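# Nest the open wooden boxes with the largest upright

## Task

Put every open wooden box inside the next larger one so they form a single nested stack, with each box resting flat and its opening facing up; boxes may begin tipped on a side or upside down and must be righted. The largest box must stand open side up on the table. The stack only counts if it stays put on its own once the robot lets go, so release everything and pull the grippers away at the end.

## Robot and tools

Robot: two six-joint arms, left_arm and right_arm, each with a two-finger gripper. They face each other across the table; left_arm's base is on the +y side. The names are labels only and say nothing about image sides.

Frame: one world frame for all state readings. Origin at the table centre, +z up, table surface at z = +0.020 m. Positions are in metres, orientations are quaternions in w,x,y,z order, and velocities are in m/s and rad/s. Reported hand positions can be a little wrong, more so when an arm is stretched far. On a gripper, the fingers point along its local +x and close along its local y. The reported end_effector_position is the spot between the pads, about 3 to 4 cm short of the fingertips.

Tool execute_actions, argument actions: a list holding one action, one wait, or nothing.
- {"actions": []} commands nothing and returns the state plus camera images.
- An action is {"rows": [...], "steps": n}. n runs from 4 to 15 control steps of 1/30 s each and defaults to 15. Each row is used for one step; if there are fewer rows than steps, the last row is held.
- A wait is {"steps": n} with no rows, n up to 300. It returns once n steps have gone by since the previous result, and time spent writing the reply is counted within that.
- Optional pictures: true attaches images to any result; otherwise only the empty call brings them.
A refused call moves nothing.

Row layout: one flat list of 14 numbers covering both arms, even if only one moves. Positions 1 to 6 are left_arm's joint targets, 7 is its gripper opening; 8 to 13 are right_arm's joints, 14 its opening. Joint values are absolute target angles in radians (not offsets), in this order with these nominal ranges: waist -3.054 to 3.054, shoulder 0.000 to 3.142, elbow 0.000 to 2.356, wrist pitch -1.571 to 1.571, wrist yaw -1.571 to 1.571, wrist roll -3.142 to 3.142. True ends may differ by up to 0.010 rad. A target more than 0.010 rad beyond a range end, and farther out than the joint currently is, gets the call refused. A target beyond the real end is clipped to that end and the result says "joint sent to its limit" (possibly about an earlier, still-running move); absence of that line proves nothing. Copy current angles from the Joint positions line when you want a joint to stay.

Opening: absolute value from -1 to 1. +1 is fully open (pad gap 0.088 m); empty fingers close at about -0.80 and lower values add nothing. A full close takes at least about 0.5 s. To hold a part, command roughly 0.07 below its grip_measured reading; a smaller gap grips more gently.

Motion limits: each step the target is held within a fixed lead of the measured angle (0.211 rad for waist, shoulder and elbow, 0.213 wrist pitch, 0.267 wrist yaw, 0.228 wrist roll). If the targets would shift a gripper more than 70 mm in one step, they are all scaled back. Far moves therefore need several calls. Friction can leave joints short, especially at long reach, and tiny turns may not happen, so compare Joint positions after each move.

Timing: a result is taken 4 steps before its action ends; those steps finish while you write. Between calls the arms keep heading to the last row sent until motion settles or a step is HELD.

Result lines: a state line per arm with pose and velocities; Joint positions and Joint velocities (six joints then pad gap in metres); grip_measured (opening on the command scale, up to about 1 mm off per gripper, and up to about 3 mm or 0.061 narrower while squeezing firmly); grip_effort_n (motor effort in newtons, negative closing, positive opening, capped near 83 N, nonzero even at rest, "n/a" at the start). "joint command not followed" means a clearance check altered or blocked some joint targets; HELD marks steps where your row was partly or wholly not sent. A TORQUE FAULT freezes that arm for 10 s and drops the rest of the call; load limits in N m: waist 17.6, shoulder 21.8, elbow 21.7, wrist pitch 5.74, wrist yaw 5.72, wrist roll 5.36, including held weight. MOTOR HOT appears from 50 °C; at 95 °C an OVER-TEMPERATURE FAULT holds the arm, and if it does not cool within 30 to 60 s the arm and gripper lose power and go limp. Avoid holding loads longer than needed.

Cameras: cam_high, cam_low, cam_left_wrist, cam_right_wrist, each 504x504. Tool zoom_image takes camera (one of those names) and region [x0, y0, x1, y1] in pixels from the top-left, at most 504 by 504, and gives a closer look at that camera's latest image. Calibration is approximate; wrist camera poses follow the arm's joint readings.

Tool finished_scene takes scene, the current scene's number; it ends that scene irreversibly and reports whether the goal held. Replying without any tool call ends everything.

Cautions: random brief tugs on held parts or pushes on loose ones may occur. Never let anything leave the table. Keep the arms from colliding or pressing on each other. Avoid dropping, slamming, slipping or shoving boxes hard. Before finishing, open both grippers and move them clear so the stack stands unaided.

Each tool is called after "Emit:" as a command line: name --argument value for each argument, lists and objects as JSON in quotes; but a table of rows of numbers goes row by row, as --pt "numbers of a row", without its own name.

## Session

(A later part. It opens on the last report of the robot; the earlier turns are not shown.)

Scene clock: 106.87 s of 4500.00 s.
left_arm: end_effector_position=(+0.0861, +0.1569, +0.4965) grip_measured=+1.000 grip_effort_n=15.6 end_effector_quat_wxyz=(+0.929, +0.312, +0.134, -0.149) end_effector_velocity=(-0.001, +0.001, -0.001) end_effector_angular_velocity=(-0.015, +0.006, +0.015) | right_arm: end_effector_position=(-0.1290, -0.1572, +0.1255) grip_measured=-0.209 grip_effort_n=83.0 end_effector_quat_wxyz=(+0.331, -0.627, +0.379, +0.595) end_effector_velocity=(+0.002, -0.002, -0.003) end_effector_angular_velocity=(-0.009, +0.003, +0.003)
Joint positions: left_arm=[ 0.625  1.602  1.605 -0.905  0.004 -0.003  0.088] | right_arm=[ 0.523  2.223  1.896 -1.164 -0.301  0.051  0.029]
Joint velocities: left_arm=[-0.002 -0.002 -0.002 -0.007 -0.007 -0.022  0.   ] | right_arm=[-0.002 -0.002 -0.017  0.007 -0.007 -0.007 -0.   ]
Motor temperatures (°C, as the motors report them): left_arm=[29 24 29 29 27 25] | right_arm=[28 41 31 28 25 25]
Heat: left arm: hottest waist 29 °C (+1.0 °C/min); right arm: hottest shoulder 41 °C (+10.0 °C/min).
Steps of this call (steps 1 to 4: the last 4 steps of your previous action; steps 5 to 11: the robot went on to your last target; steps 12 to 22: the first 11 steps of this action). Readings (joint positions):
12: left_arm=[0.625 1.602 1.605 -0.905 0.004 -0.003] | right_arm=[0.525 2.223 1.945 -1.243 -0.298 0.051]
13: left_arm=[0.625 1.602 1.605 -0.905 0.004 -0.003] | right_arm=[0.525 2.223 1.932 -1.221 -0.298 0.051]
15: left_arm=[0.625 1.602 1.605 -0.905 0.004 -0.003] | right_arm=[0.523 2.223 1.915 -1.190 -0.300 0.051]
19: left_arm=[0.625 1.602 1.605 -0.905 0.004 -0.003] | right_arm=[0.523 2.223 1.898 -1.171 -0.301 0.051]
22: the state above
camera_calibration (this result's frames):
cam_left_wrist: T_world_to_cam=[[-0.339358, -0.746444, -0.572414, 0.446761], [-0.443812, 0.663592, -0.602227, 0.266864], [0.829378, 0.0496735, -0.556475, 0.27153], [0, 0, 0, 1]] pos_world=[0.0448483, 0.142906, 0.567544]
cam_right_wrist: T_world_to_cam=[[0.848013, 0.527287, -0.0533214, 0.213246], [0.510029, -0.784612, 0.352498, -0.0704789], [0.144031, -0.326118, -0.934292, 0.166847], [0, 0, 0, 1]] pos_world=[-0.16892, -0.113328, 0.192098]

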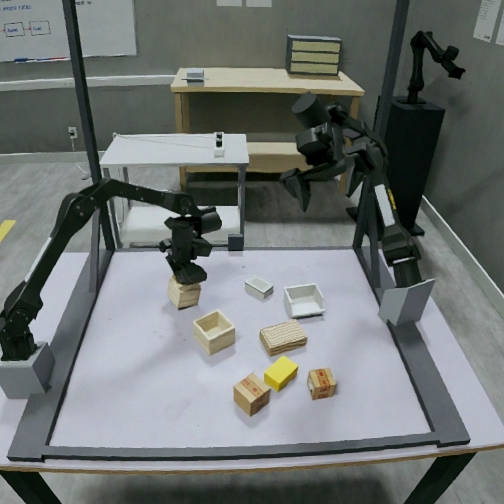

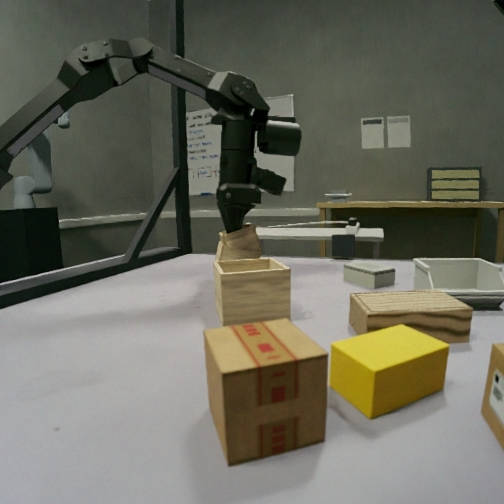

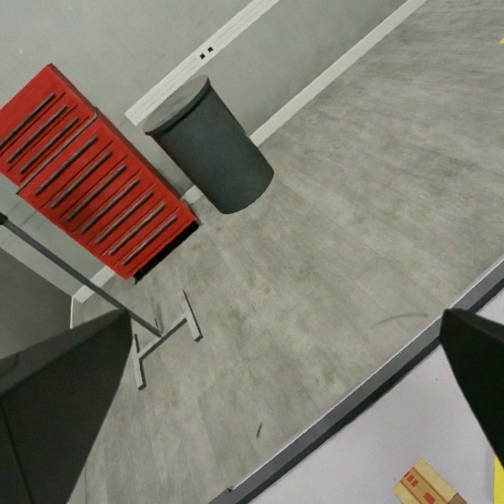

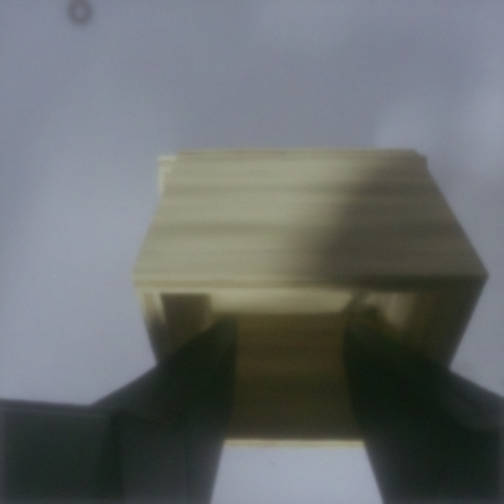

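Emit:
execute_actions --actions '[{"rows":[[0.628,1.6,1.6,-0.905,0,0,1,0.525,2.19,1.93,-1.25,-0.3,0.05,0.0]]}]' --pictures true

Emit:
zoom_image --camera "cam_high" --region '[130,230,250,350]'

Scene clock: 107.37 s of 4500.00 s.
left_arm: end_effector_position=(+0.0861, +0.1569, +0.4965) grip_measured=+1.000 grip_effort_n=15.6 end_effector_quat_wxyz=(+0.929, +0.312, +0.134, -0.149) end_effector_velocity=(+0.001, -0.002, -0.001) end_effector_angular_velocity=(-0.021, +0.008, -0.001) | right_arm: end_effector_position=(-0.1268, -0.1671, +0.1395) grip_measured=-0.209 grip_effort_n=83.0 end_effector_quat_wxyz=(+0.328, -0.636, +0.388, +0.581) end_effector_velocity=(-0.011, +0.001, +0.024) end_effector_angular_velocity=(+0.030, +0.047, +0.016)
Joint positions: left_arm=[ 0.625  1.602  1.605 -0.905  0.004 -0.003  0.088] | right_arm=[ 0.523  2.204  1.917 -1.243 -0.301  0.051  0.029]
Joint velocities: left_arm=[-0.002  0.002 -0.002  0.007  0.007 -0.022  0.   ] | right_arm=[-0.002 -0.042  0.032 -0.022 -0.022 -0.007 -0.   ]
Motor temperatures (°C, as the motors report them): left_arm=[29 24 29 29 27 25] | right_arm=[28 41 31 28 25 25]
Heat: left arm: hottest waist 29 °C (+0.0 °C/min); right arm: hottest shoulder 41 °C (+10.1 °C/min).
Steps of this call (steps 1 to 4: the last 4 steps of your previous action; steps 5 to 15: the first 11 steps of this action). Readings (joint positions):
5: left_arm=[0.625 1.602 1.605 -0.905 0.004 -0.003] | right_arm=[0.523 2.220 1.898 -1.165 -0.301 0.051]
6: left_arm=[0.625 1.602 1.605 -0.905 0.004 -0.003] | right_arm=[0.523 2.219 1.902 -1.185 -0.301 0.051]
8: left_arm=[0.625 1.602 1.605 -0.905 0.004 -0.003] | right_arm=[0.523 2.215 1.905 -1.219 -0.301 0.051]
12: left_arm=[0.625 1.602 1.605 -0.905 0.004 -0.003] | right_arm=[0.523 2.208 1.913 -1.238 -0.301 0.051]
15: the state above
camera_calibration (this result's frames):
cam_left_wrist: T_world_to_cam=[[-0.339358, -0.746444, -0.572414, 0.446761], [-0.443812, 0.663592, -0.602227, 0.266864], [0.829378, 0.0496735, -0.556475, 0.27153], [0, 0, 0, 1]] pos_world=[0.0448483, 0.142906, 0.567544]
cam_right_wrist: T_world_to_cam=[[0.854208, 0.517335, -0.0518958, 0.216336], [0.4948, -0.778203, 0.386747, -0.0899549], [0.159692, -0.356041, -0.920724, 0.171526], [0, 0, 0, 1]] pos_world=[-0.167678, -0.120851, 0.203945]

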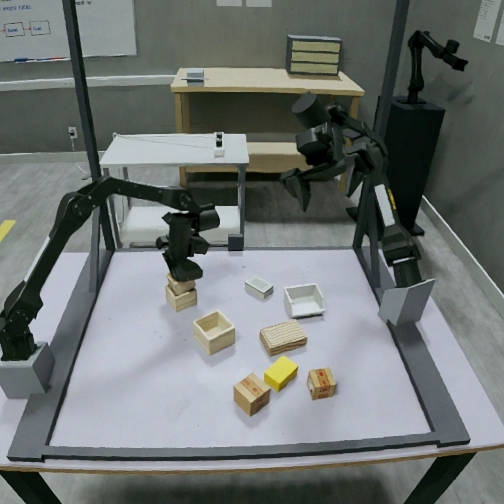

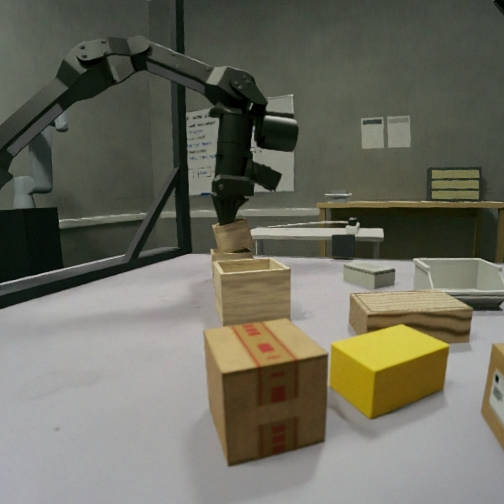

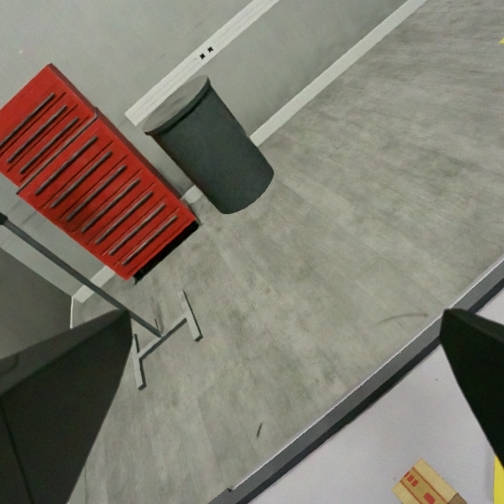

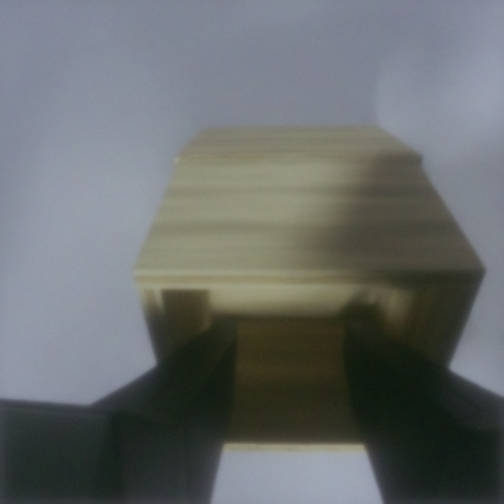

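Region (130, 230, 250, 350) of cam_high's 504x504 image, scaled by 4.200, with more detail than that image has.

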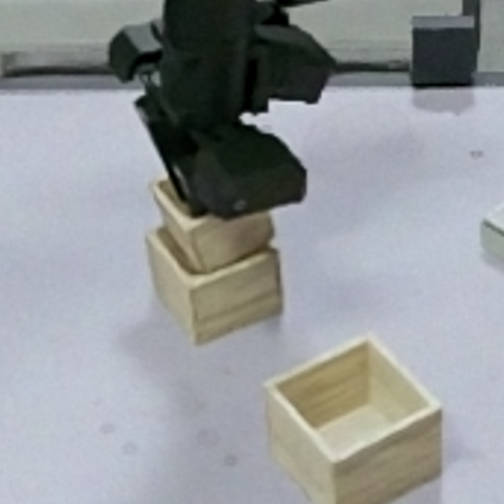

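Emit:
execute_actions --actions '[{"rows":[[0.628,1.6,1.6,-0.905,0,0,1,0.525,2.12,2.0,-1.2,-0.3,0.05,0.0]],"steps":10}]'

Emit:
execute_actions --actions '[{"rows":[[0.628,1.6,1.6,-0.905,0,0,1,0.865,2.15,2.03,-1.15,-0.27,0.05,0.0]]}]'

Emit:
execute_actions --actions '[{"rows":[[0.628,1.6,1.6,-0.905,0,0,1,0.865,2.15,2.03,-1.15,-0.27,0.05,0.0],[0.628,1.6,1.6,-0.905,0,0,1,0.865,2.15,2.03,-1.15,-0.27,0.05,0.0],[0.628,1.6,1.6,-0.905,0,0,1,0.865,2.15,2.03,-1.15,-0.27,0.05,0.0],[0.628,1.6,1.6,-0.905,0,0,1,0.865,2.27,2.0,-1.09,-0.27,0.05,0.0]]}]'

Emit:
execute_actions --actions '[{"rows":[[0.628,1.6,1.6,-0.905,0,0,1,0.865,2.30,1.97,-1.08,-0.27,0.05,0.0]]}]' --pictures true

Scene clock: 110.70 s of 4500.00 s.
left_arm: end_effector_position=(+0.0861, +0.1569, +0.4965) grip_measured=+1.000 grip_effort_n=15.6 end_effector_quat_wxyz=(+0.929, +0.312, +0.134, -0.149) end_effector_velocity=(-0.001, -0.002, -0.000) end_effector_angular_velocity=(-0.004, -0.007, -0.001) | right_arm: end_effector_position=(-0.1477, -0.1523, +0.1739) grip_measured=-0.209 grip_effort_n=83.0 end_effector_quat_wxyz=(+0.338, -0.601, +0.355, +0.632) end_effector_velocity=(-0.109, +0.044, +0.232) end_effector_angular_velocity=(+0.578, +0.430, +0.183)
Joint positions: left_arm=[ 0.625  1.602  1.605 -0.905  0.004 -0.003  0.088] | right_arm=[ 0.523  2.151  1.974 -1.21  -0.301  0.051  0.029]
Joint velocities: left_arm=[-0.007 -0.002 -0.002  0.007 -0.007 -0.007  0.   ] | right_arm=[-0.002 -0.383  0.281  0.081 -0.037  0.007 -0.   ]
Motor temperatures (°C, as the motors report them): left_arm=[29 24 29 29 27 25] | right_arm=[28 42 31 28 25 25]
Heat: left arm: hottest waist 29 °C (+0.0 °C/min); right arm: hottest shoulder 42 °C (+11.0 °C/min).
Steps of this call (steps 1 to 4: the last 4 steps of your previous action; steps 5 to 15: the robot went on to your last target; steps 16 to 90: nothing new was sent; then 0.13 s passed at rest; steps 91 to 96: the first 6 steps of this action). Readings (joint positions):
91: left_arm=[0.625 1.602 1.605 -0.905 0.004 -0.003] | right_arm=[0.523 2.196 1.924 -1.248 -0.301 0.051]
92: left_arm=[0.625 1.602 1.605 -0.905 0.004 -0.003] | right_arm=[0.523 2.192 1.932 -1.240 -0.301 0.051]
94: left_arm=[0.625 1.602 1.605 -0.905 0.004 -0.003] | right_arm=[0.523 2.176 1.953 -1.218 -0.301 0.051]
96: the state above

Scene clock: 111.20 s of 4500.00 s.
left_arm: end_effector_position=(+0.0861, +0.1569, +0.4965) grip_measured=+1.000 grip_effort_n=15.1 end_effector_quat_wxyz=(+0.929, +0.312, +0.134, -0.149) end_effector_velocity=(+0.001, +0.002, +0.000) end_effector_angular_velocity=(-0.013, -0.003, +0.027) | right_arm: end_effector_position=(-0.2597, -0.2445, +0.1619) grip_measured=-0.209 grip_effort_n=83.0 end_effector_quat_wxyz=(+0.221, -0.631, +0.261, +0.696) end_effector_velocity=(-0.167, -0.250, -0.054) end_effector_angular_velocity=(-0.204, +0.007, +0.618)
Joint positions: left_arm=[ 0.625  1.602  1.605 -0.905  0.004 -0.003  0.088] | right_arm=[ 0.84   2.132  2.016 -1.156 -0.281  0.051  0.029]
Joint velocities: left_arm=[-0.002  0.002  0.002 -0.007 -0.022 -0.022  0.   ] | right_arm=[ 0.637  0.017  0.027 -0.007 -0.022 -0.007 -0.   ]
Motor temperatures (°C, as the motors report them): left_arm=[29 24 29 29 27 25] | right_arm=[28 42 31 28 25 25]
Heat: left arm: hottest waist 29 °C (+0.0 °C/min); right arm: hottest shoulder 42 °C (+11.1 °C/min).
Steps of this call (steps 1 to 4: the last 4 steps of your previous action; steps 5 to 15: the first 11 steps of this action). Readings (joint positions):
5: left_arm=[0.625 1.602 1.605 -0.905 0.004 -0.003] | right_arm=[0.527 2.118 1.999 -1.201 -0.296 0.051]
6: left_arm=[0.625 1.602 1.605 -0.905 0.004 -0.003] | right_arm=[0.543 2.118 2.001 -1.190 -0.286 0.051]
8: left_arm=[0.625 1.602 1.605 -0.905 0.004 -0.003] | right_arm=[0.601 2.123 2.004 -1.175 -0.283 0.051]
12: left_arm=[0.625 1.602 1.605 -0.905 0.004 -0.003] | right_arm=[0.748 2.129 2.010 -1.162 -0.281 0.051]
15: the state above

Scene clock: 111.70 s of 4500.00 s.
left_arm: end_effector_position=(+0.0861, +0.1569, +0.4965) grip_measured=+1.000 grip_effort_n=15.1 end_effector_quat_wxyz=(+0.929, +0.312, +0.134, -0.149) end_effector_velocity=(-0.001, -0.003, -0.003) end_effector_angular_velocity=(-0.004, +0.006, -0.010) | right_arm: end_effector_position=(-0.2570, -0.2443, +0.1029) grip_measured=-0.209 grip_effort_n=83.0 end_effector_quat_wxyz=(+0.212, -0.660, +0.268, +0.669) end_effector_velocity=(+0.056, -0.007, -0.128) end_effector_angular_velocity=(-0.188, -0.243, -0.061)
Joint positions: left_arm=[ 0.625  1.602  1.605 -0.905  0.004 -0.003  0.088] | right_arm=[ 0.863  2.256  2.006 -1.101 -0.273  0.051  0.029]
Joint velocities: left_arm=[-0.007 -0.002 -0.007  0.007  0.007 -0.007  0.   ] | right_arm=[-0.007  0.237 -0.1    0.022 -0.007 -0.007  0.   ]
Motor temperatures (°C, as the motors report them): left_arm=[29 24 29 29 27 25] | right_arm=[28 42 31 28 25 25]
Heat: left arm: hottest waist 29 °C (+0.0 °C/min); right arm: hottest shoulder 42 °C (+11.0 °C/min).
Steps of this call (steps 1 to 4: the last 4 steps of your previous action; steps 5 to 15: the first 11 steps of this action). Readings (joint positions):
5: left_arm=[0.625 1.602 1.605 -0.905 0.004 -0.003] | right_arm=[0.871 2.133 2.018 -1.153 -0.277 0.051]
6: left_arm=[0.625 1.602 1.605 -0.905 0.004 -0.003] | right_arm=[0.869 2.133 2.018 -1.153 -0.276 0.051]
8: left_arm=[0.625 1.602 1.605 -0.905 0.004 -0.003] | right_arm=[0.864 2.144 2.019 -1.150 -0.275 0.051]
12: left_arm=[0.625 1.602 1.605 -0.905 0.004 -0.003] | right_arm=[0.863 2.213 2.020 -1.106 -0.275 0.051]
15: the state above

Scene clock: 112.20 s of 4500.00 s.
left_arm: end_effector_position=(+0.0861, +0.1569, +0.4965) grip_measured=+1.000 grip_effort_n=15.1 end_effector_quat_wxyz=(+0.929, +0.312, +0.134, -0.149) end_effector_velocity=(-0.000, -0.001, +0.001) end_effector_angular_velocity=(-0.007, -0.008, +0.002) | right_arm: end_effector_position=(-0.2522, -0.2441, +0.0891) grip_measured=-0.206 grip_effort_n=83.0 end_effector_quat_wxyz=(+0.212, -0.666, +0.272, +0.661) end_effector_velocity=(+0.003, +0.001, +0.001) end_effector_angular_velocity=(+0.002, -0.010, +0.004)
Joint positions: left_arm=[ 0.625  1.602  1.605 -0.905  0.004 -0.003  0.088] | right_arm=[ 0.862  2.277  1.987 -1.082 -0.273  0.051  0.029]
Joint velocities: left_arm=[-0.002 -0.002 -0.002  0.007 -0.007 -0.007  0.   ] | right_arm=[-0.002 -0.002 -0.002 -0.007  0.007 -0.007 -0.   ]
Motor temperatures (°C, as the motors report them): left_arm=[29 24 29 29 27 25] | right_arm=[28 42 31 28 25 25]
Heat: left arm: hottest waist 29 °C (+0.0 °C/min); right arm: hottest shoulder 42 °C (+10.1 °C/min).
Steps of this call (steps 1 to 4: the last 4 steps of your previous action; steps 5 to 15: the first 11 steps of this action). Readings (joint positions):
5: left_arm=[0.625 1.602 1.605 -0.905 0.004 -0.003] | right_arm=[0.863 2.264 2.003 -1.091 -0.273 0.051]
6: left_arm=[0.625 1.602 1.605 -0.905 0.004 -0.003] | right_arm=[0.863 2.264 2.002 -1.087 -0.273 0.051]
8: left_arm=[0.625 1.602 1.605 -0.905 0.004 -0.003] | right_arm=[0.863 2.268 1.996 -1.085 -0.273 0.051]
12: left_arm=[0.625 1.602 1.605 -0.905 0.004 -0.003] | right_arm=[0.862 2.277 1.988 -1.085 -0.273 0.051]
15: the state above
camera_calibration (this result's frames):
cam_left_wrist: T_world_to_cam=[[-0.339358, -0.746444, -0.572414, 0.446761], [-0.443812, 0.663592, -0.602227, 0.266864], [0.829378, 0.0496735, -0.556475, 0.27153], [0, 0, 0, 1]] pos_world=[0.0448483, 0.142906, 0.567544]
cam_right_wrist: T_world_to_cam=[[0.609856, 0.787197, -0.0916364, 0.36841], [0.767793, -0.558217, 0.314464, 0.0606716], [0.196392, -0.262135, -0.944836, 0.151972], [0, 0, 0, 1]] pos_world=[-0.301106, -0.216306, 0.15827]

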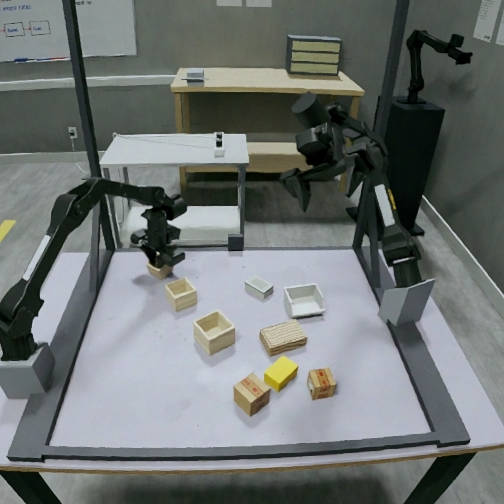

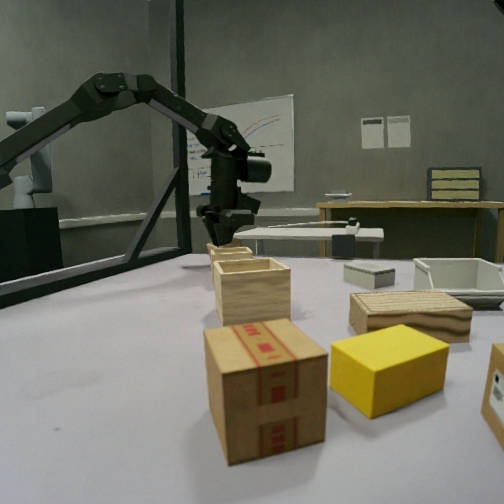

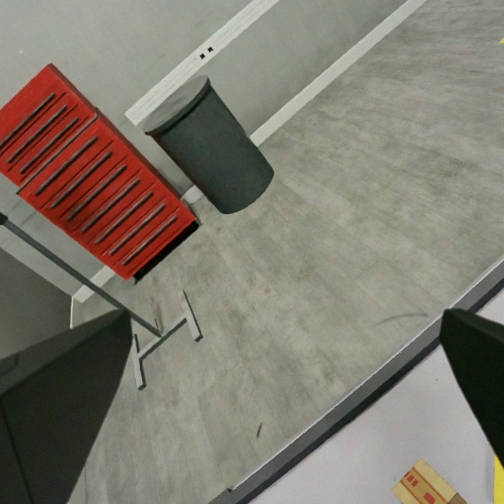

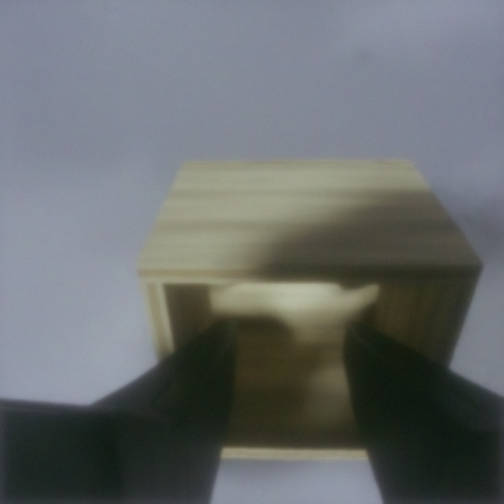

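Release and regrip.

Emit:
execute_actions --actions '[{"rows":[[0.628,1.6,1.6,-0.905,0,0,1,0.865,2.30,1.97,-1.08,-0.27,0.05,-0.6]],"steps":12}]'

Emit:
execute_actions --actions '[{"rows":[[0.628,1.6,1.6,-0.905,0,0,1,0.865,2.32,1.96,-1.07,-0.27,0.05,-0.6]],"steps":10}]'

Emit:
execute_actions --actions '[{"rows":[[0.628,1.6,1.6,-0.905,0,0,1,0.865,2.32,1.96,-1.07,-0.27,0.05,0.0]]}]' --pictures true

Scene clock: 112.83 s of 4500.00 s.
left_arm: end_effector_position=(+0.0861, +0.1569, +0.4965) grip_measured=+1.000 grip_effort_n=15.6 end_effector_quat_wxyz=(+0.929, +0.312, +0.134, -0.149) end_effector_velocity=(-0.001, -0.002, -0.000) end_effector_angular_velocity=(-0.009, +0.001, -0.009) | right_arm: end_effector_position=(-0.2501, -0.2446, +0.0849) grip_measured=-0.534 grip_effort_n=-15.1 end_effector_quat_wxyz=(+0.212, -0.670, +0.273, +0.657) end_effector_velocity=(+0.004, -0.001, -0.008) end_effector_angular_velocity=(-0.015, -0.008, +0.001)
Joint positions: left_arm=[ 0.625  1.602  1.605 -0.905  0.004 -0.003  0.088] | right_arm=[ 0.862  2.284  1.982 -1.081 -0.273  0.051  0.013]
Joint velocities: left_arm=[-0.002 -0.002 -0.002  0.007  0.007 -0.007  0.   ] | right_arm=[-0.002  0.012 -0.012  0.007 -0.007 -0.007 -0.026]
Motor temperatures (°C, as the motors report them): left_arm=[29 24 29 29 27 25] | right_arm=[28 42 31 28 25 25]
Heat: left arm: hottest waist 29 °C (+0.0 °C/min); right arm: hottest shoulder 42 °C (+10.0 °C/min).
Steps of this call (steps 1 to 4: the last 4 steps of your previous action; steps 5 to 11: the robot went on to your last target; steps 12 to 19: the first 8 steps of this action). Readings (joint positions):
12: left_arm=[0.625 1.602 1.605 -0.905 0.004 -0.003] | right_arm=[0.862 2.277 1.987 -1.082 -0.273 0.051]
13: left_arm=[0.625 1.602 1.605 -0.905 0.004 -0.003] | right_arm=[0.862 2.277 1.987 -1.081 -0.273 0.051]
15: left_arm=[0.625 1.602 1.605 -0.905 0.004 -0.003] | right_arm=[0.862 2.279 1.985 -1.081 -0.273 0.051]
19: the state above

Scene clock: 113.17 s of 4500.00 s.
left_arm: end_effector_position=(+0.0861, +0.1569, +0.4965) grip_measured=+1.000 grip_effort_n=15.1 end_effector_quat_wxyz=(+0.929, +0.312, +0.134, -0.149) end_effector_velocity=(-0.001, +0.001, -0.004) end_effector_angular_velocity=(+0.003, +0.008, +0.009) | right_arm: end_effector_position=(-0.2471, -0.2449, +0.0768) grip_measured=-0.594 grip_effort_n=-15.6 end_effector_quat_wxyz=(+0.211, -0.674, +0.276, +0.652) end_effector_velocity=(+0.024, -0.009, -0.046) end_effector_angular_velocity=(-0.090, -0.084, -0.020)
Joint positions: left_arm=[ 0.625  1.602  1.605 -0.905  0.004 -0.003  0.088] | right_arm=[ 0.862  2.298  1.975 -1.074 -0.273  0.051  0.01 ]
Joint velocities: left_arm=[-0.007 -0.002 -0.007 -0.007 -0.007 -0.007  0.   ] | right_arm=[-0.002  0.081 -0.051  0.007 -0.022 -0.007 -0.001]
Motor temperatures (°C, as the motors report them): left_arm=[29 24 29 29 27 25] | right_arm=[28 42 31 28 25 25]
Heat: left arm: hottest waist 29 °C (+0.0 °C/min); right arm: hottest shoulder 42 °C (+10.1 °C/min).
Steps of this call (steps 1 to 4: the last 4 steps of your previous action; steps 5 to 10: the first 6 steps of this action). Readings (joint positions):
5: left_arm=[0.625 1.602 1.605 -0.905 0.004 -0.003] | right_arm=[0.862 2.285 1.982 -1.080 -0.273 0.051]
6: left_arm=[0.625 1.602 1.605 -0.905 0.004 -0.003] | right_arm=[0.862 2.287 1.980 -1.078 -0.273 0.051]
8: left_arm=[0.625 1.602 1.605 -0.905 0.004 -0.003] | right_arm=[0.862 2.292 1.979 -1.075 -0.273 0.051]
10: the state above

Scene clock: 113.67 s of 4500.00 s.
left_arm: end_effector_position=(+0.0861, +0.1569, +0.4965) grip_measured=+1.000 grip_effort_n=15.1 end_effector_quat_wxyz=(+0.929, +0.312, +0.134, -0.149) end_effector_velocity=(-0.002, +0.000, -0.003) end_effector_angular_velocity=(+0.019, +0.009, +0.007) | right_arm: end_effector_position=(-0.2458, -0.2452, +0.0737) grip_measured=-0.337 grip_effort_n=83.0 end_effector_quat_wxyz=(+0.211, -0.676, +0.277, +0.650) end_effector_velocity=(-0.004, -0.001, +0.001) end_effector_angular_velocity=(+0.001, +0.015, +0.012)
Joint positions: left_arm=[ 0.625  1.602  1.605 -0.905  0.004 -0.003  0.088] | right_arm=[ 0.863  2.303  1.972 -1.072 -0.272  0.051  0.022]
Joint velocities: left_arm=[-0.007  0.002  0.007 -0.022 -0.007  0.007  0.   ] | right_arm=[ 0.002 -0.002  0.002  0.007 -0.007 -0.007 -0.   ]
Motor temperatures (°C, as the motors report them): left_arm=[29 24 29 29 27 25] | right_arm=[28 42 31 28 25 25]
Heat: left arm: hottest waist 29 °C (+0.0 °C/min); right arm: hottest shoulder 42 °C (+10.0 °C/min).
Steps of this call (steps 1 to 4: the last 4 steps of your previous action; steps 5 to 15: the first 11 steps of this action). Readings (joint positions):
5: left_arm=[0.625 1.602 1.605 -0.905 0.004 -0.003] | right_arm=[0.862 2.303 1.972 -1.073 -0.273 0.051]
6: left_arm=[0.625 1.602 1.605 -0.905 0.004 -0.003] | right_arm=[0.862 2.303 1.972 -1.072 -0.273 0.051]
8: left_arm=[0.625 1.602 1.605 -0.905 0.004 -0.003] | right_arm=[0.862 2.303 1.972 -1.072 -0.272 0.051]
12: left_arm=[0.625 1.602 1.605 -0.905 0.004 -0.003] | right_arm=[0.863 2.303 1.972 -1.072 -0.272 0.051]
15: the state above
camera_calibration (this result's frames):
cam_left_wrist: T_world_to_cam=[[-0.339358, -0.746444, -0.572414, 0.446761], [-0.443812, 0.663592, -0.602227, 0.266864], [0.829378, 0.0496735, -0.556475, 0.27153], [0, 0, 0, 1]] pos_world=[0.0448483, 0.142906, 0.567544]
cam_right_wrist: T_world_to_cam=[[0.61664, 0.782013, -0.0906122, 0.364339], [0.75632, -0.556536, 0.343871, 0.0553684], [0.218482, -0.280576, -0.934635, 0.136063], [0, 0, 0, 1]] pos_world=[-0.29627, -0.215927, 0.141143]

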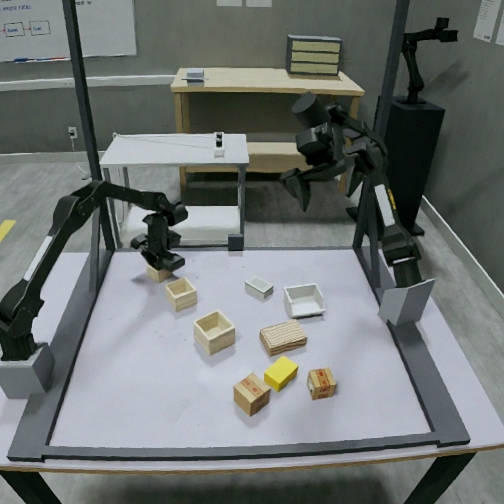

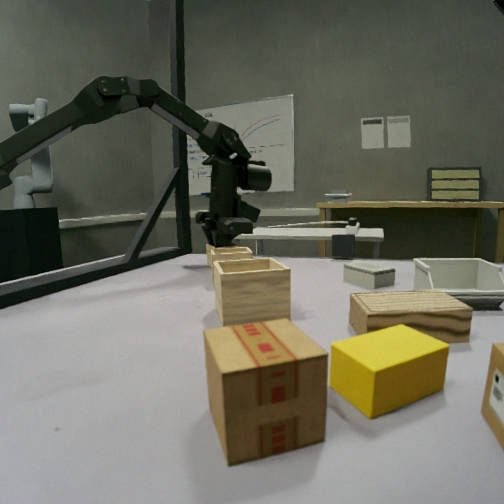

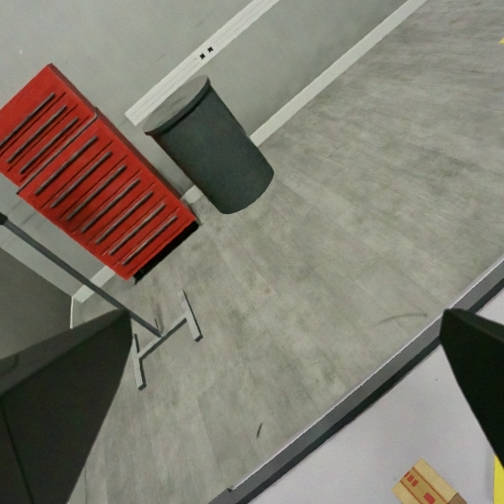

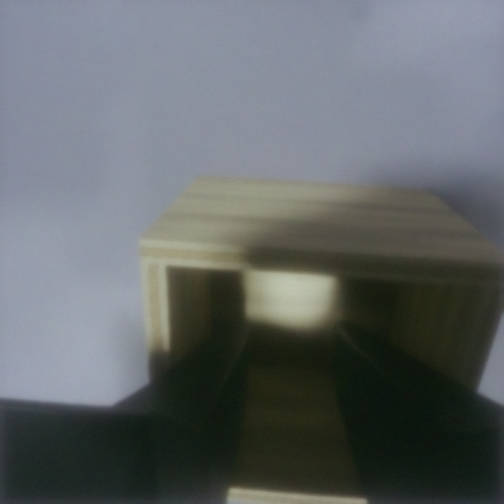

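Emit:
execute_actions --actions '[{"rows":[[0.628,1.6,1.6,-0.905,0,0,1,0.865,2.10,2.03,-1.18,-0.27,0.10,0.0]]}]'

Emit:
execute_actions --actions '[{"rows":[[0.628,1.6,1.6,-0.905,0,0,1,0.525,2.10,2.0,-1.22,-0.3,0.10,0.0]]}]'

Emit:
execute_actions --actions '[{"rows":[[0.628,1.6,1.6,-0.905,0,0,1,0.525,2.10,2.0,-1.22,-0.3,0.10,0.0],[0.628,1.6,1.6,-0.905,0,0,1,0.525,2.10,2.0,-1.22,-0.3,0.10,0.0],[0.628,1.6,1.6,-0.905,0,0,1,0.525,2.10,2.0,-1.22,-0.3,0.10,0.0],[0.628,1.6,1.6,-0.905,0,0,1,0.525,2.20,1.94,-1.255,-0.3,0.10,0.0]]}]'

Emit:
execute_actions --actions '[{"rows":[[0.628,1.6,1.6,-0.905,0,0,1,0.525,2.20,1.94,-1.255,-0.3,0.10,0.0]],"steps":10}]' --pictures true

Emit:
zoom_image --camera "cam_high" --region '[130,230,250,350]'

Scene clock: 114.47 s of 4500.00 s.
left_arm: end_effector_position=(+0.0861, +0.1569, +0.4965) grip_measured=+1.000 grip_effort_n=15.6 end_effector_quat_wxyz=(+0.929, +0.312, +0.134, -0.149) end_effector_velocity=(-0.001, +0.002, -0.001) end_effector_angular_velocity=(+0.004, -0.005, +0.018) | right_arm: end_effector_position=(-0.2682, -0.2537, +0.1762) grip_measured=-0.337 grip_effort_n=83.0 end_effector_quat_wxyz=(+0.228, -0.621, +0.263, +0.702) end_effector_velocity=(-0.035, -0.011, +0.154) end_effector_angular_velocity=(+0.164, +0.261, +0.020)
Joint positions: left_arm=[ 0.625  1.602  1.605 -0.905  0.004 -0.003  0.088] | right_arm=[ 0.863  2.104  2.03  -1.167 -0.272  0.094  0.022]
Joint velocities: left_arm=[-0.007 -0.002 -0.002 -0.007 -0.022 -0.007  0.   ] | right_arm=[-0.007 -0.271  0.125 -0.081 -0.022  0.037  0.   ]
Motor temperatures (°C, as the motors report them): left_arm=[29 24 29 29 27 25] | right_arm=[28 42 31 28 25 25]
Heat: left arm: hottest waist 29 °C (+0.0 °C/min); right arm: hottest shoulder 42 °C (+10.1 °C/min).
Steps of this call (steps 1 to 4: the last 4 steps of your previous action; steps 5 to 13: the robot went on to your last target; steps 14 to 24: the first 11 steps of this action). Readings (joint positions):
14: left_arm=[0.625 1.602 1.605 -0.905 0.004 -0.003] | right_arm=[0.863 2.295 1.972 -1.074 -0.272 0.054]
15: left_arm=[0.625 1.602 1.605 -0.905 0.004 -0.003] | right_arm=[0.863 2.284 1.972 -1.096 -0.272 0.061]
17: left_arm=[0.625 1.602 1.605 -0.905 0.004 -0.003] | right_arm=[0.863 2.248 1.973 -1.127 -0.272 0.073]
21: left_arm=[0.625 1.602 1.605 -0.905 0.004 -0.003] | right_arm=[0.863 2.150 2.007 -1.159 -0.272 0.089]
24: the state above

Scene clock: 114.97 s of 4500.00 s.
left_arm: end_effector_position=(+0.0861, +0.1569, +0.4965) grip_measured=+1.000 grip_effort_n=15.1 end_effector_quat_wxyz=(+0.929, +0.312, +0.134, -0.149) end_effector_velocity=(+0.001, +0.001, -0.003) end_effector_angular_velocity=(+0.014, +0.004, +0.008) | right_arm: end_effector_position=(-0.1661, -0.1538, +0.2061) grip_measured=-0.337 grip_effort_n=83.0 end_effector_quat_wxyz=(+0.353, -0.573, +0.340, +0.656) end_effector_velocity=(+0.211, +0.155, +0.054) end_effector_angular_velocity=(+0.107, -0.045, -0.583)
Joint positions: left_arm=[ 0.625  1.602  1.605 -0.905  0.004 -0.003  0.088] | right_arm=[ 0.543  2.096  2.016 -1.214 -0.289  0.098  0.022]
Joint velocities: left_arm=[-0.002  0.002 -0.002 -0.007 -0.007  0.007  0.   ] | right_arm=[-0.579 -0.002 -0.037 -0.051  0.007  0.007  0.   ]
Motor temperatures (°C, as the motors report them): left_arm=[29 24 29 29 27 25] | right_arm=[28 42 31 28 25 25]
Heat: left arm: hottest waist 29 °C (+0.0 °C/min); right arm: hottest shoulder 42 °C (+10.2 °C/min).
Steps of this call (steps 1 to 4: the last 4 steps of your previous action; steps 5 to 15: the first 11 steps of this action). Readings (joint positions):
5: left_arm=[0.625 1.602 1.605 -0.905 0.004 -0.003] | right_arm=[0.858 2.096 2.032 -1.179 -0.277 0.097]
6: left_arm=[0.625 1.602 1.605 -0.905 0.004 -0.003] | right_arm=[0.842 2.096 2.029 -1.188 -0.285 0.097]
8: left_arm=[0.625 1.602 1.605 -0.905 0.004 -0.003] | right_arm=[0.783 2.096 2.027 -1.197 -0.287 0.097]
12: left_arm=[0.625 1.602 1.605 -0.905 0.004 -0.003] | right_arm=[0.632 2.096 2.021 -1.208 -0.288 0.097]
15: the state above

Scene clock: 115.47 s of 4500.00 s.
left_arm: end_effector_position=(+0.0861, +0.1569, +0.4965) grip_measured=+1.000 grip_effort_n=15.1 end_effector_quat_wxyz=(+0.929, +0.312, +0.134, -0.149) end_effector_velocity=(+0.000, -0.003, +0.003) end_effector_angular_velocity=(-0.012, -0.019, -0.006) | right_arm: end_effector_position=(-0.1349, -0.1633, +0.1528) grip_measured=-0.337 grip_effort_n=83.0 end_effector_quat_wxyz=(+0.345, -0.619, +0.391, +0.587) end_effector_velocity=(+0.062, -0.033, -0.124) end_effector_angular_velocity=(-0.346, -0.224, -0.105)
Joint positions: left_arm=[ 0.625  1.602  1.605 -0.905  0.004 -0.003  0.088] | right_arm=[ 0.526  2.188  1.95  -1.251 -0.298  0.098  0.022]
Joint velocities: left_arm=[-0.002 -0.002 -0.002  0.022 -0.007 -0.007  0.   ] | right_arm=[-0.002  0.222 -0.154 -0.051 -0.007 -0.007 -0.   ]
Motor temperatures (°C, as the motors report them): left_arm=[29 24 29 29 27 25] | right_arm=[28 42 31 28 25 25]
Heat: left arm: hottest waist 29 °C (+0.0 °C/min); right arm: hottest shoulder 42 °C (+10.1 °C/min).
Steps of this call (steps 1 to 4: the last 4 steps of your previous action; steps 5 to 15: the first 11 steps of this action). Readings (joint positions):
5: left_arm=[0.625 1.602 1.605 -0.905 0.004 -0.003] | right_arm=[0.520 2.096 2.014 -1.217 -0.293 0.098]
6: left_arm=[0.625 1.602 1.605 -0.905 0.004 -0.003] | right_arm=[0.522 2.096 2.014 -1.217 -0.294 0.098]
8: left_arm=[0.625 1.602 1.605 -0.905 0.004 -0.003] | right_arm=[0.526 2.103 2.009 -1.218 -0.296 0.098]
12: left_arm=[0.625 1.602 1.605 -0.905 0.004 -0.003] | right_arm=[0.526 2.149 1.975 -1.243 -0.298 0.098]
15: the state above

Scene clock: 115.80 s of 4500.00 s.
left_arm: end_effector_position=(+0.0861, +0.1569, +0.4965) grip_measured=+1.000 grip_effort_n=15.1 end_effector_quat_wxyz=(+0.929, +0.312, +0.134, -0.149) end_effector_velocity=(-0.001, -0.000, -0.003) end_effector_angular_velocity=(-0.017, +0.015, +0.004) | right_arm: end_effector_position=(-0.1328, -0.1645, +0.1487) grip_measured=-0.337 grip_effort_n=83.0 end_effector_quat_wxyz=(+0.344, -0.623, +0.394, +0.581) end_effector_velocity=(+0.003, -0.000, +0.001) end_effector_angular_velocity=(-0.001, -0.009, +0.004)
Joint positions: left_arm=[ 0.625  1.602  1.605 -0.905  0.004 -0.003  0.088] | right_arm=[ 0.526  2.196  1.945 -1.253 -0.298  0.098  0.022]
Joint velocities: left_arm=[-0.002 -0.002 -0.002 -0.007  0.007 -0.022  0.   ] | right_arm=[-0.002 -0.002 -0.002 -0.007  0.007 -0.007 -0.   ]
Motor temperatures (°C, as the motors report them): left_arm=[29 24 29 29 27 25] | right_arm=[28 42 31 28 25 25]
Heat: left arm: hottest waist 29 °C (+0.0 °C/min); right arm: hottest shoulder 42 °C (+10.0 °C/min).
Steps of this call (steps 1 to 4: the last 4 steps of your previous action; steps 5 to 10: the first 6 steps of this action). Readings (joint positions):
5: left_arm=[0.625 1.602 1.605 -0.905 0.004 -0.003] | right_arm=[0.526 2.196 1.945 -1.252 -0.298 0.098]
6: left_arm=[0.625 1.602 1.605 -0.905 0.004 -0.003] | right_arm=[0.526 2.196 1.945 -1.252 -0.298 0.098]
8: left_arm=[0.625 1.602 1.605 -0.905 0.004 -0.003] | right_arm=[0.526 2.196 1.945 -1.253 -0.298 0.098]
10: the state above
camera_calibration (this result's frames):
cam_left_wrist: T_world_to_cam=[[-0.339358, -0.746444, -0.572414, 0.446761], [-0.443812, 0.663592, -0.602227, 0.266864], [0.829378, 0.0496735, -0.556475, 0.27153], [0, 0, 0, 1]] pos_world=[0.0448483, 0.142906, 0.567544]
cam_right_wrist: T_world_to_cam=[[0.872374, 0.486639, -0.0463248, 0.217114], [0.468117, -0.804334, 0.365941, -0.093305], [0.140821, -0.340923, -0.929484, 0.183073], [0, 0, 0, 1]] pos_world=[-0.171508, -0.118291, 0.214365]

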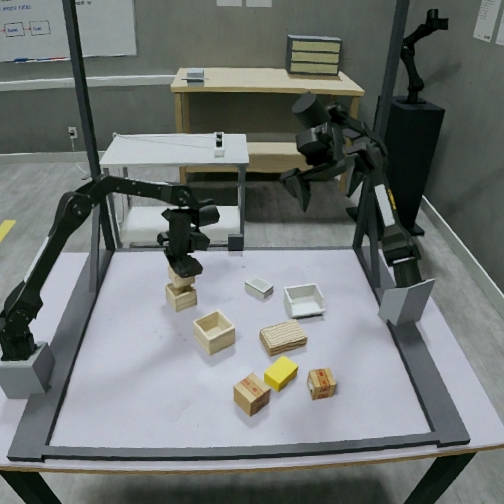

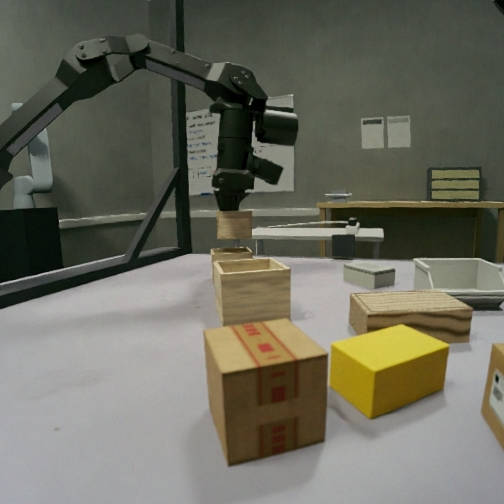

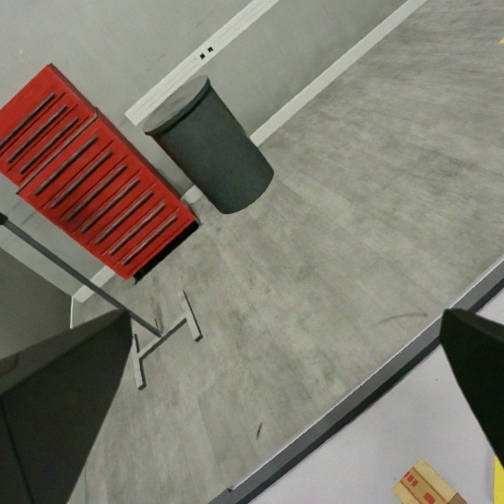

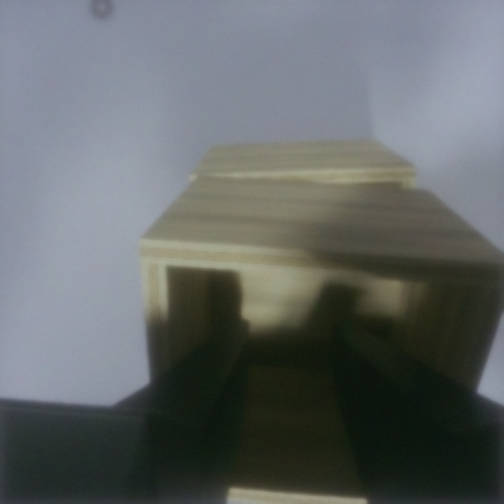

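Region (130, 230, 250, 350) of cam_high's 504x504 image, scaled by 4.200, with more detail than that image has.

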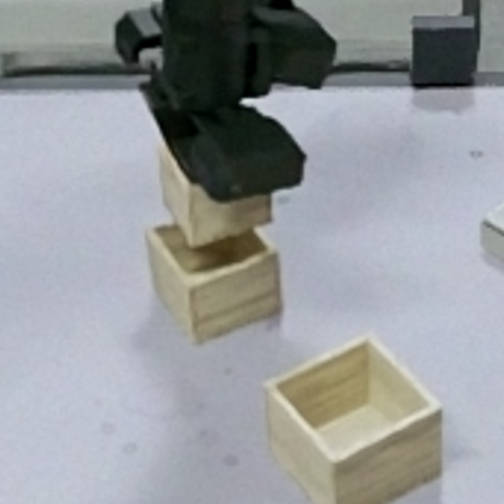

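Emit:
execute_actions --actions '[{"rows":[[0.628,1.6,1.6,-0.905,0,0,1,0.537,2.22,1.885,-1.195,-0.3,0.02,0.0]]}]' --pictures true

Emit:
zoom_image --camera "cam_high" --region '[130,230,250,350]'

Scene clock: 116.30 s of 4500.00 s.
left_arm: end_effector_position=(+0.0861, +0.1569, +0.4965) grip_measured=+1.000 grip_effort_n=15.1 end_effector_quat_wxyz=(+0.929, +0.312, +0.134, -0.149) end_effector_velocity=(-0.001, -0.000, -0.003) end_effector_angular_velocity=(-0.017, +0.015, +0.004) | right_arm: end_effector_position=(-0.1307, -0.1660, +0.1319) grip_measured=-0.337 grip_effort_n=83.0 end_effector_quat_wxyz=(+0.318, -0.638, +0.373, +0.594) end_effector_velocity=(-0.004, +0.002, -0.000) end_effector_angular_velocity=(+0.012, +0.020, +0.029)
Joint positions: left_arm=[ 0.625  1.602  1.605 -0.905  0.004 -0.003  0.088] | right_arm=[ 0.534  2.207  1.898 -1.2   -0.298  0.026  0.022]
Joint velocities: left_arm=[-0.002 -0.002 -0.002 -0.007  0.007 -0.022  0.   ] | right_arm=[ 0.002 -0.002 -0.002  0.022 -0.007 -0.022 -0.   ]
Motor temperatures (°C, as the motors report them): left_arm=[29 24 29 29 27 25] | right_arm=[28 42 31 28 25 25]
Heat: left arm: hottest waist 29 °C (+0.0 °C/min); right arm: hottest shoulder 42 °C (+10.1 °C/min).
Steps of this call (steps 1 to 4: the last 4 steps of your previous action; steps 5 to 15: the first 11 steps of this action). Readings (joint positions):
5: left_arm=[0.625 1.602 1.605 -0.905 0.004 -0.003] | right_arm=[0.526 2.196 1.940 -1.248 -0.298 0.088]
6: left_arm=[0.625 1.602 1.605 -0.905 0.004 -0.003] | right_arm=[0.527 2.196 1.931 -1.235 -0.298 0.072]
8: left_arm=[0.625 1.602 1.605 -0.905 0.004 -0.003] | right_arm=[0.529 2.197 1.919 -1.216 -0.298 0.050]
12: left_arm=[0.625 1.602 1.605 -0.905 0.004 -0.003] | right_arm=[0.533 2.206 1.901 -1.204 -0.298 0.030]
15: the state above
camera_calibration (this result's frames):
cam_left_wrist: T_world_to_cam=[[-0.339358, -0.746444, -0.572414, 0.446761], [-0.443812, 0.663592, -0.602227, 0.266864], [0.829378, 0.0496735, -0.556475, 0.27153], [0, 0, 0, 1]] pos_world=[0.0448483, 0.142906, 0.567544]
cam_right_wrist: T_world_to_cam=[[0.83144, 0.553022, -0.0536119, 0.221815], [0.530877, -0.762244, 0.370341, -0.0746849], [0.163942, -0.336378, -0.927347, 0.170219], [0, 0, 0, 1]] pos_world=[-0.172684, -0.122339, 0.197403]

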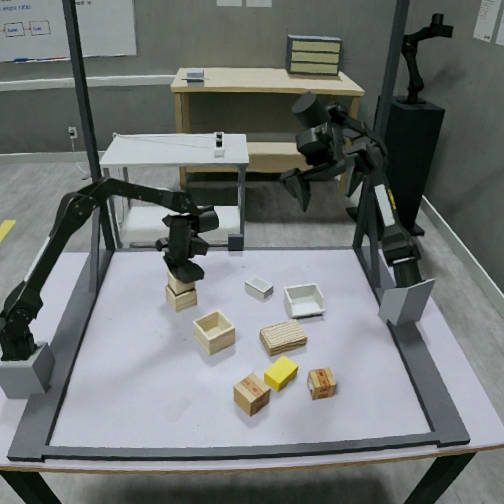

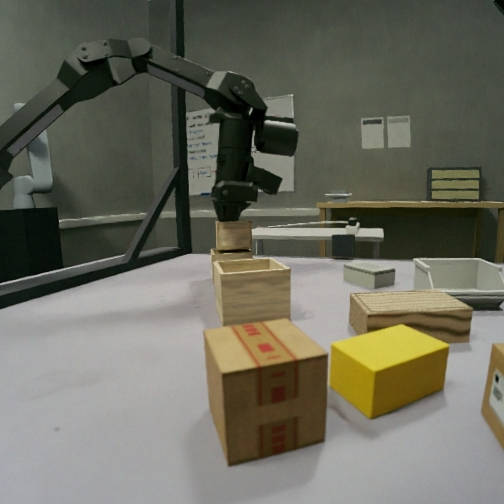

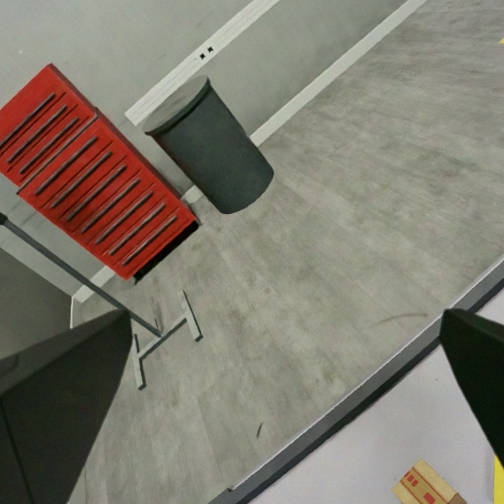

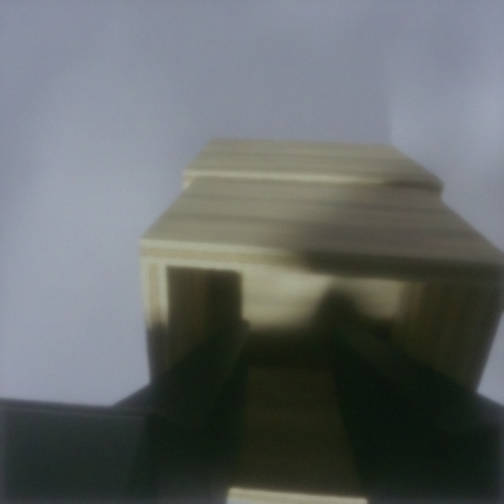

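Region (130, 230, 250, 350) of cam_high's 504x504 image, scaled by 4.200, with more detail than that image has.

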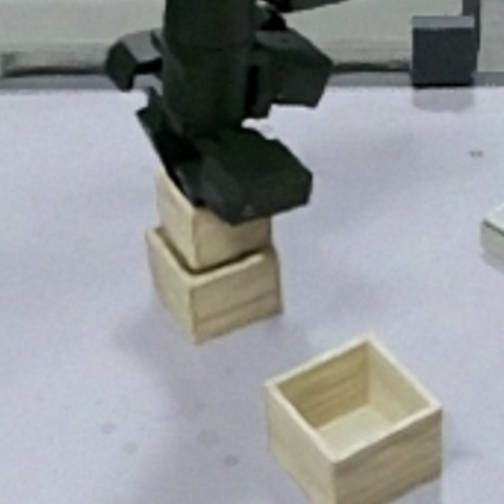

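Emit:
execute_actions --actions '[{"rows":[[0.628,1.6,1.6,-0.905,0,0,1,0.537,2.235,1.84,-1.145,-0.3,0.02,0.0]]}]' --pictures true

Emit:
zoom_image --camera "cam_high" --region '[130,230,250,350]'

Scene clock: 116.80 s of 4500.00 s.
left_arm: end_effector_position=(+0.0861, +0.1569, +0.4965) grip_measured=+1.000 grip_effort_n=15.1 end_effector_quat_wxyz=(+0.929, +0.312, +0.134, -0.149) end_effector_velocity=(-0.001, -0.000, -0.003) end_effector_angular_velocity=(-0.017, +0.015, +0.004) | right_arm: end_effector_position=(-0.1301, -0.1629, +0.1235) grip_measured=-0.333 grip_effort_n=83.0 end_effector_quat_wxyz=(+0.317, -0.634, +0.369, +0.602) end_effector_velocity=(+0.001, +0.001, +0.002) end_effector_angular_velocity=(+0.004, +0.011, +0.002)
Joint positions: left_arm=[ 0.625  1.602  1.605 -0.905  0.004 -0.003  0.088] | right_arm=[ 0.533  2.208  1.866 -1.149 -0.302  0.021  0.023]
Joint velocities: left_arm=[-0.002 -0.002 -0.002 -0.007  0.007 -0.022  0.   ] | right_arm=[-0.007 -0.007 -0.007  0.007 -0.007 -0.007 -0.   ]
Motor temperatures (°C, as the motors report them): left_arm=[29 24 29 29 27 25] | right_arm=[28 42 31 28 25 25]
Heat: left arm: hottest waist 29 °C (+0.0 °C/min); right arm: hottest shoulder 42 °C (+10.0 °C/min).
Steps of this call (steps 1 to 4: the last 4 steps of your previous action; steps 5 to 15: the first 11 steps of this action). Readings (joint positions):
5: left_arm=[0.625 1.602 1.605 -0.905 0.004 -0.003] | right_arm=[0.534 2.207 1.893 -1.192 -0.298 0.023]
6: left_arm=[0.625 1.602 1.605 -0.905 0.004 -0.003] | right_arm=[0.534 2.207 1.884 -1.178 -0.298 0.022]
8: left_arm=[0.625 1.602 1.605 -0.905 0.004 -0.003] | right_arm=[0.533 2.208 1.872 -1.167 -0.301 0.021]
12: left_arm=[0.625 1.602 1.605 -0.905 0.004 -0.003] | right_arm=[0.533 2.208 1.867 -1.151 -0.302 0.021]
15: the state above
camera_calibration (this result's frames):
cam_left_wrist: T_world_to_cam=[[-0.339358, -0.746444, -0.572414, 0.446761], [-0.443812, 0.663592, -0.602227, 0.266864], [0.829378, 0.0496735, -0.556475, 0.27153], [0, 0, 0, 1]] pos_world=[0.0448483, 0.142906, 0.567544]
cam_right_wrist: T_world_to_cam=[[0.826592, 0.559757, -0.058457, 0.220218], [0.541526, -0.762755, 0.35349, -0.0661717], [0.15328, -0.323848, -0.93361, 0.16477], [0, 0, 0, 1]] pos_world=[-0.171453, -0.120381, 0.190096]

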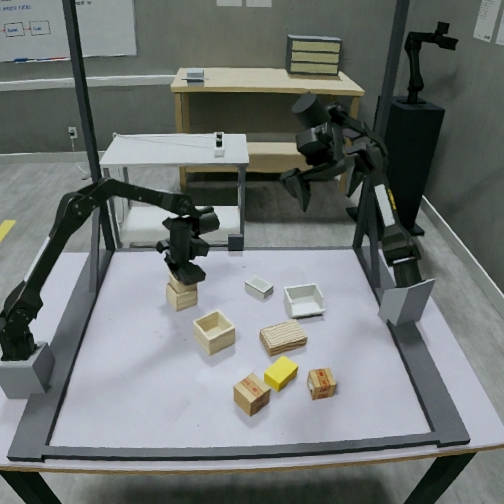

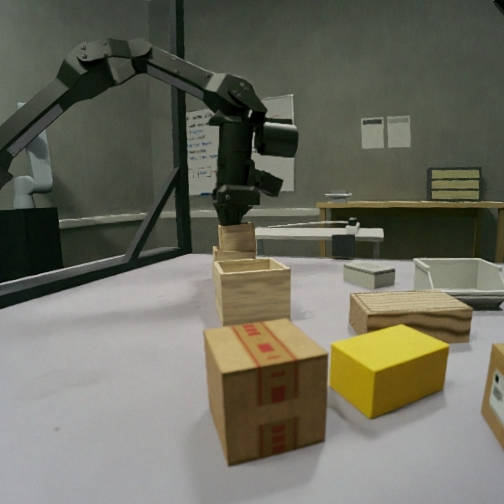

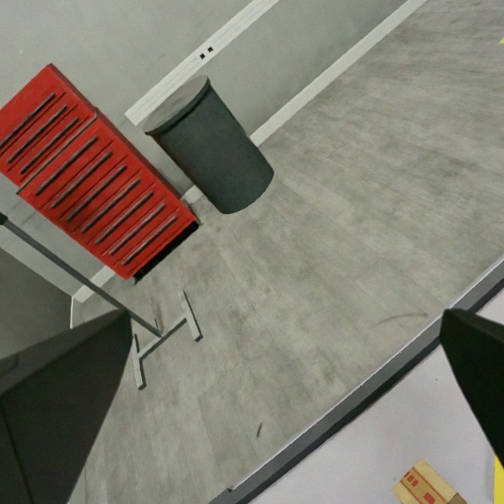

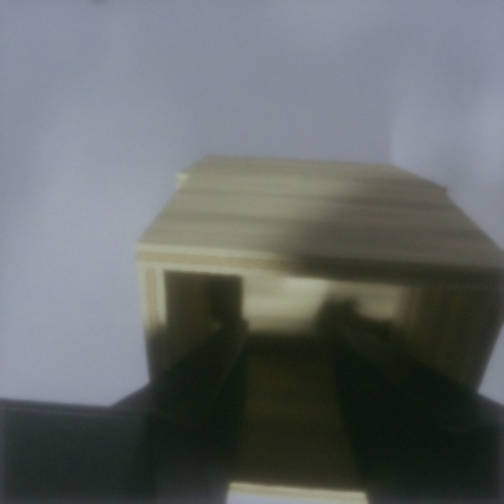

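Region (130, 230, 250, 350) of cam_high's 504x504 image, scaled by 4.200, with more detail than that image has.

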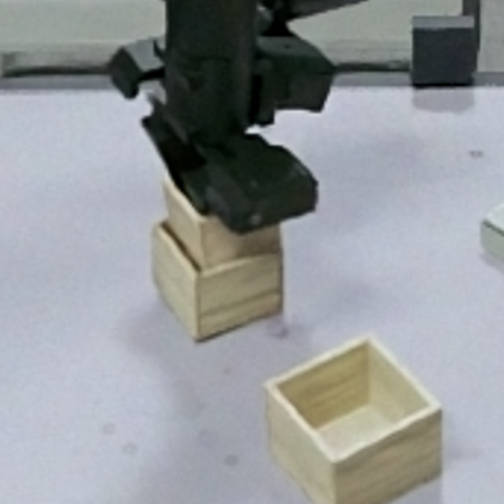

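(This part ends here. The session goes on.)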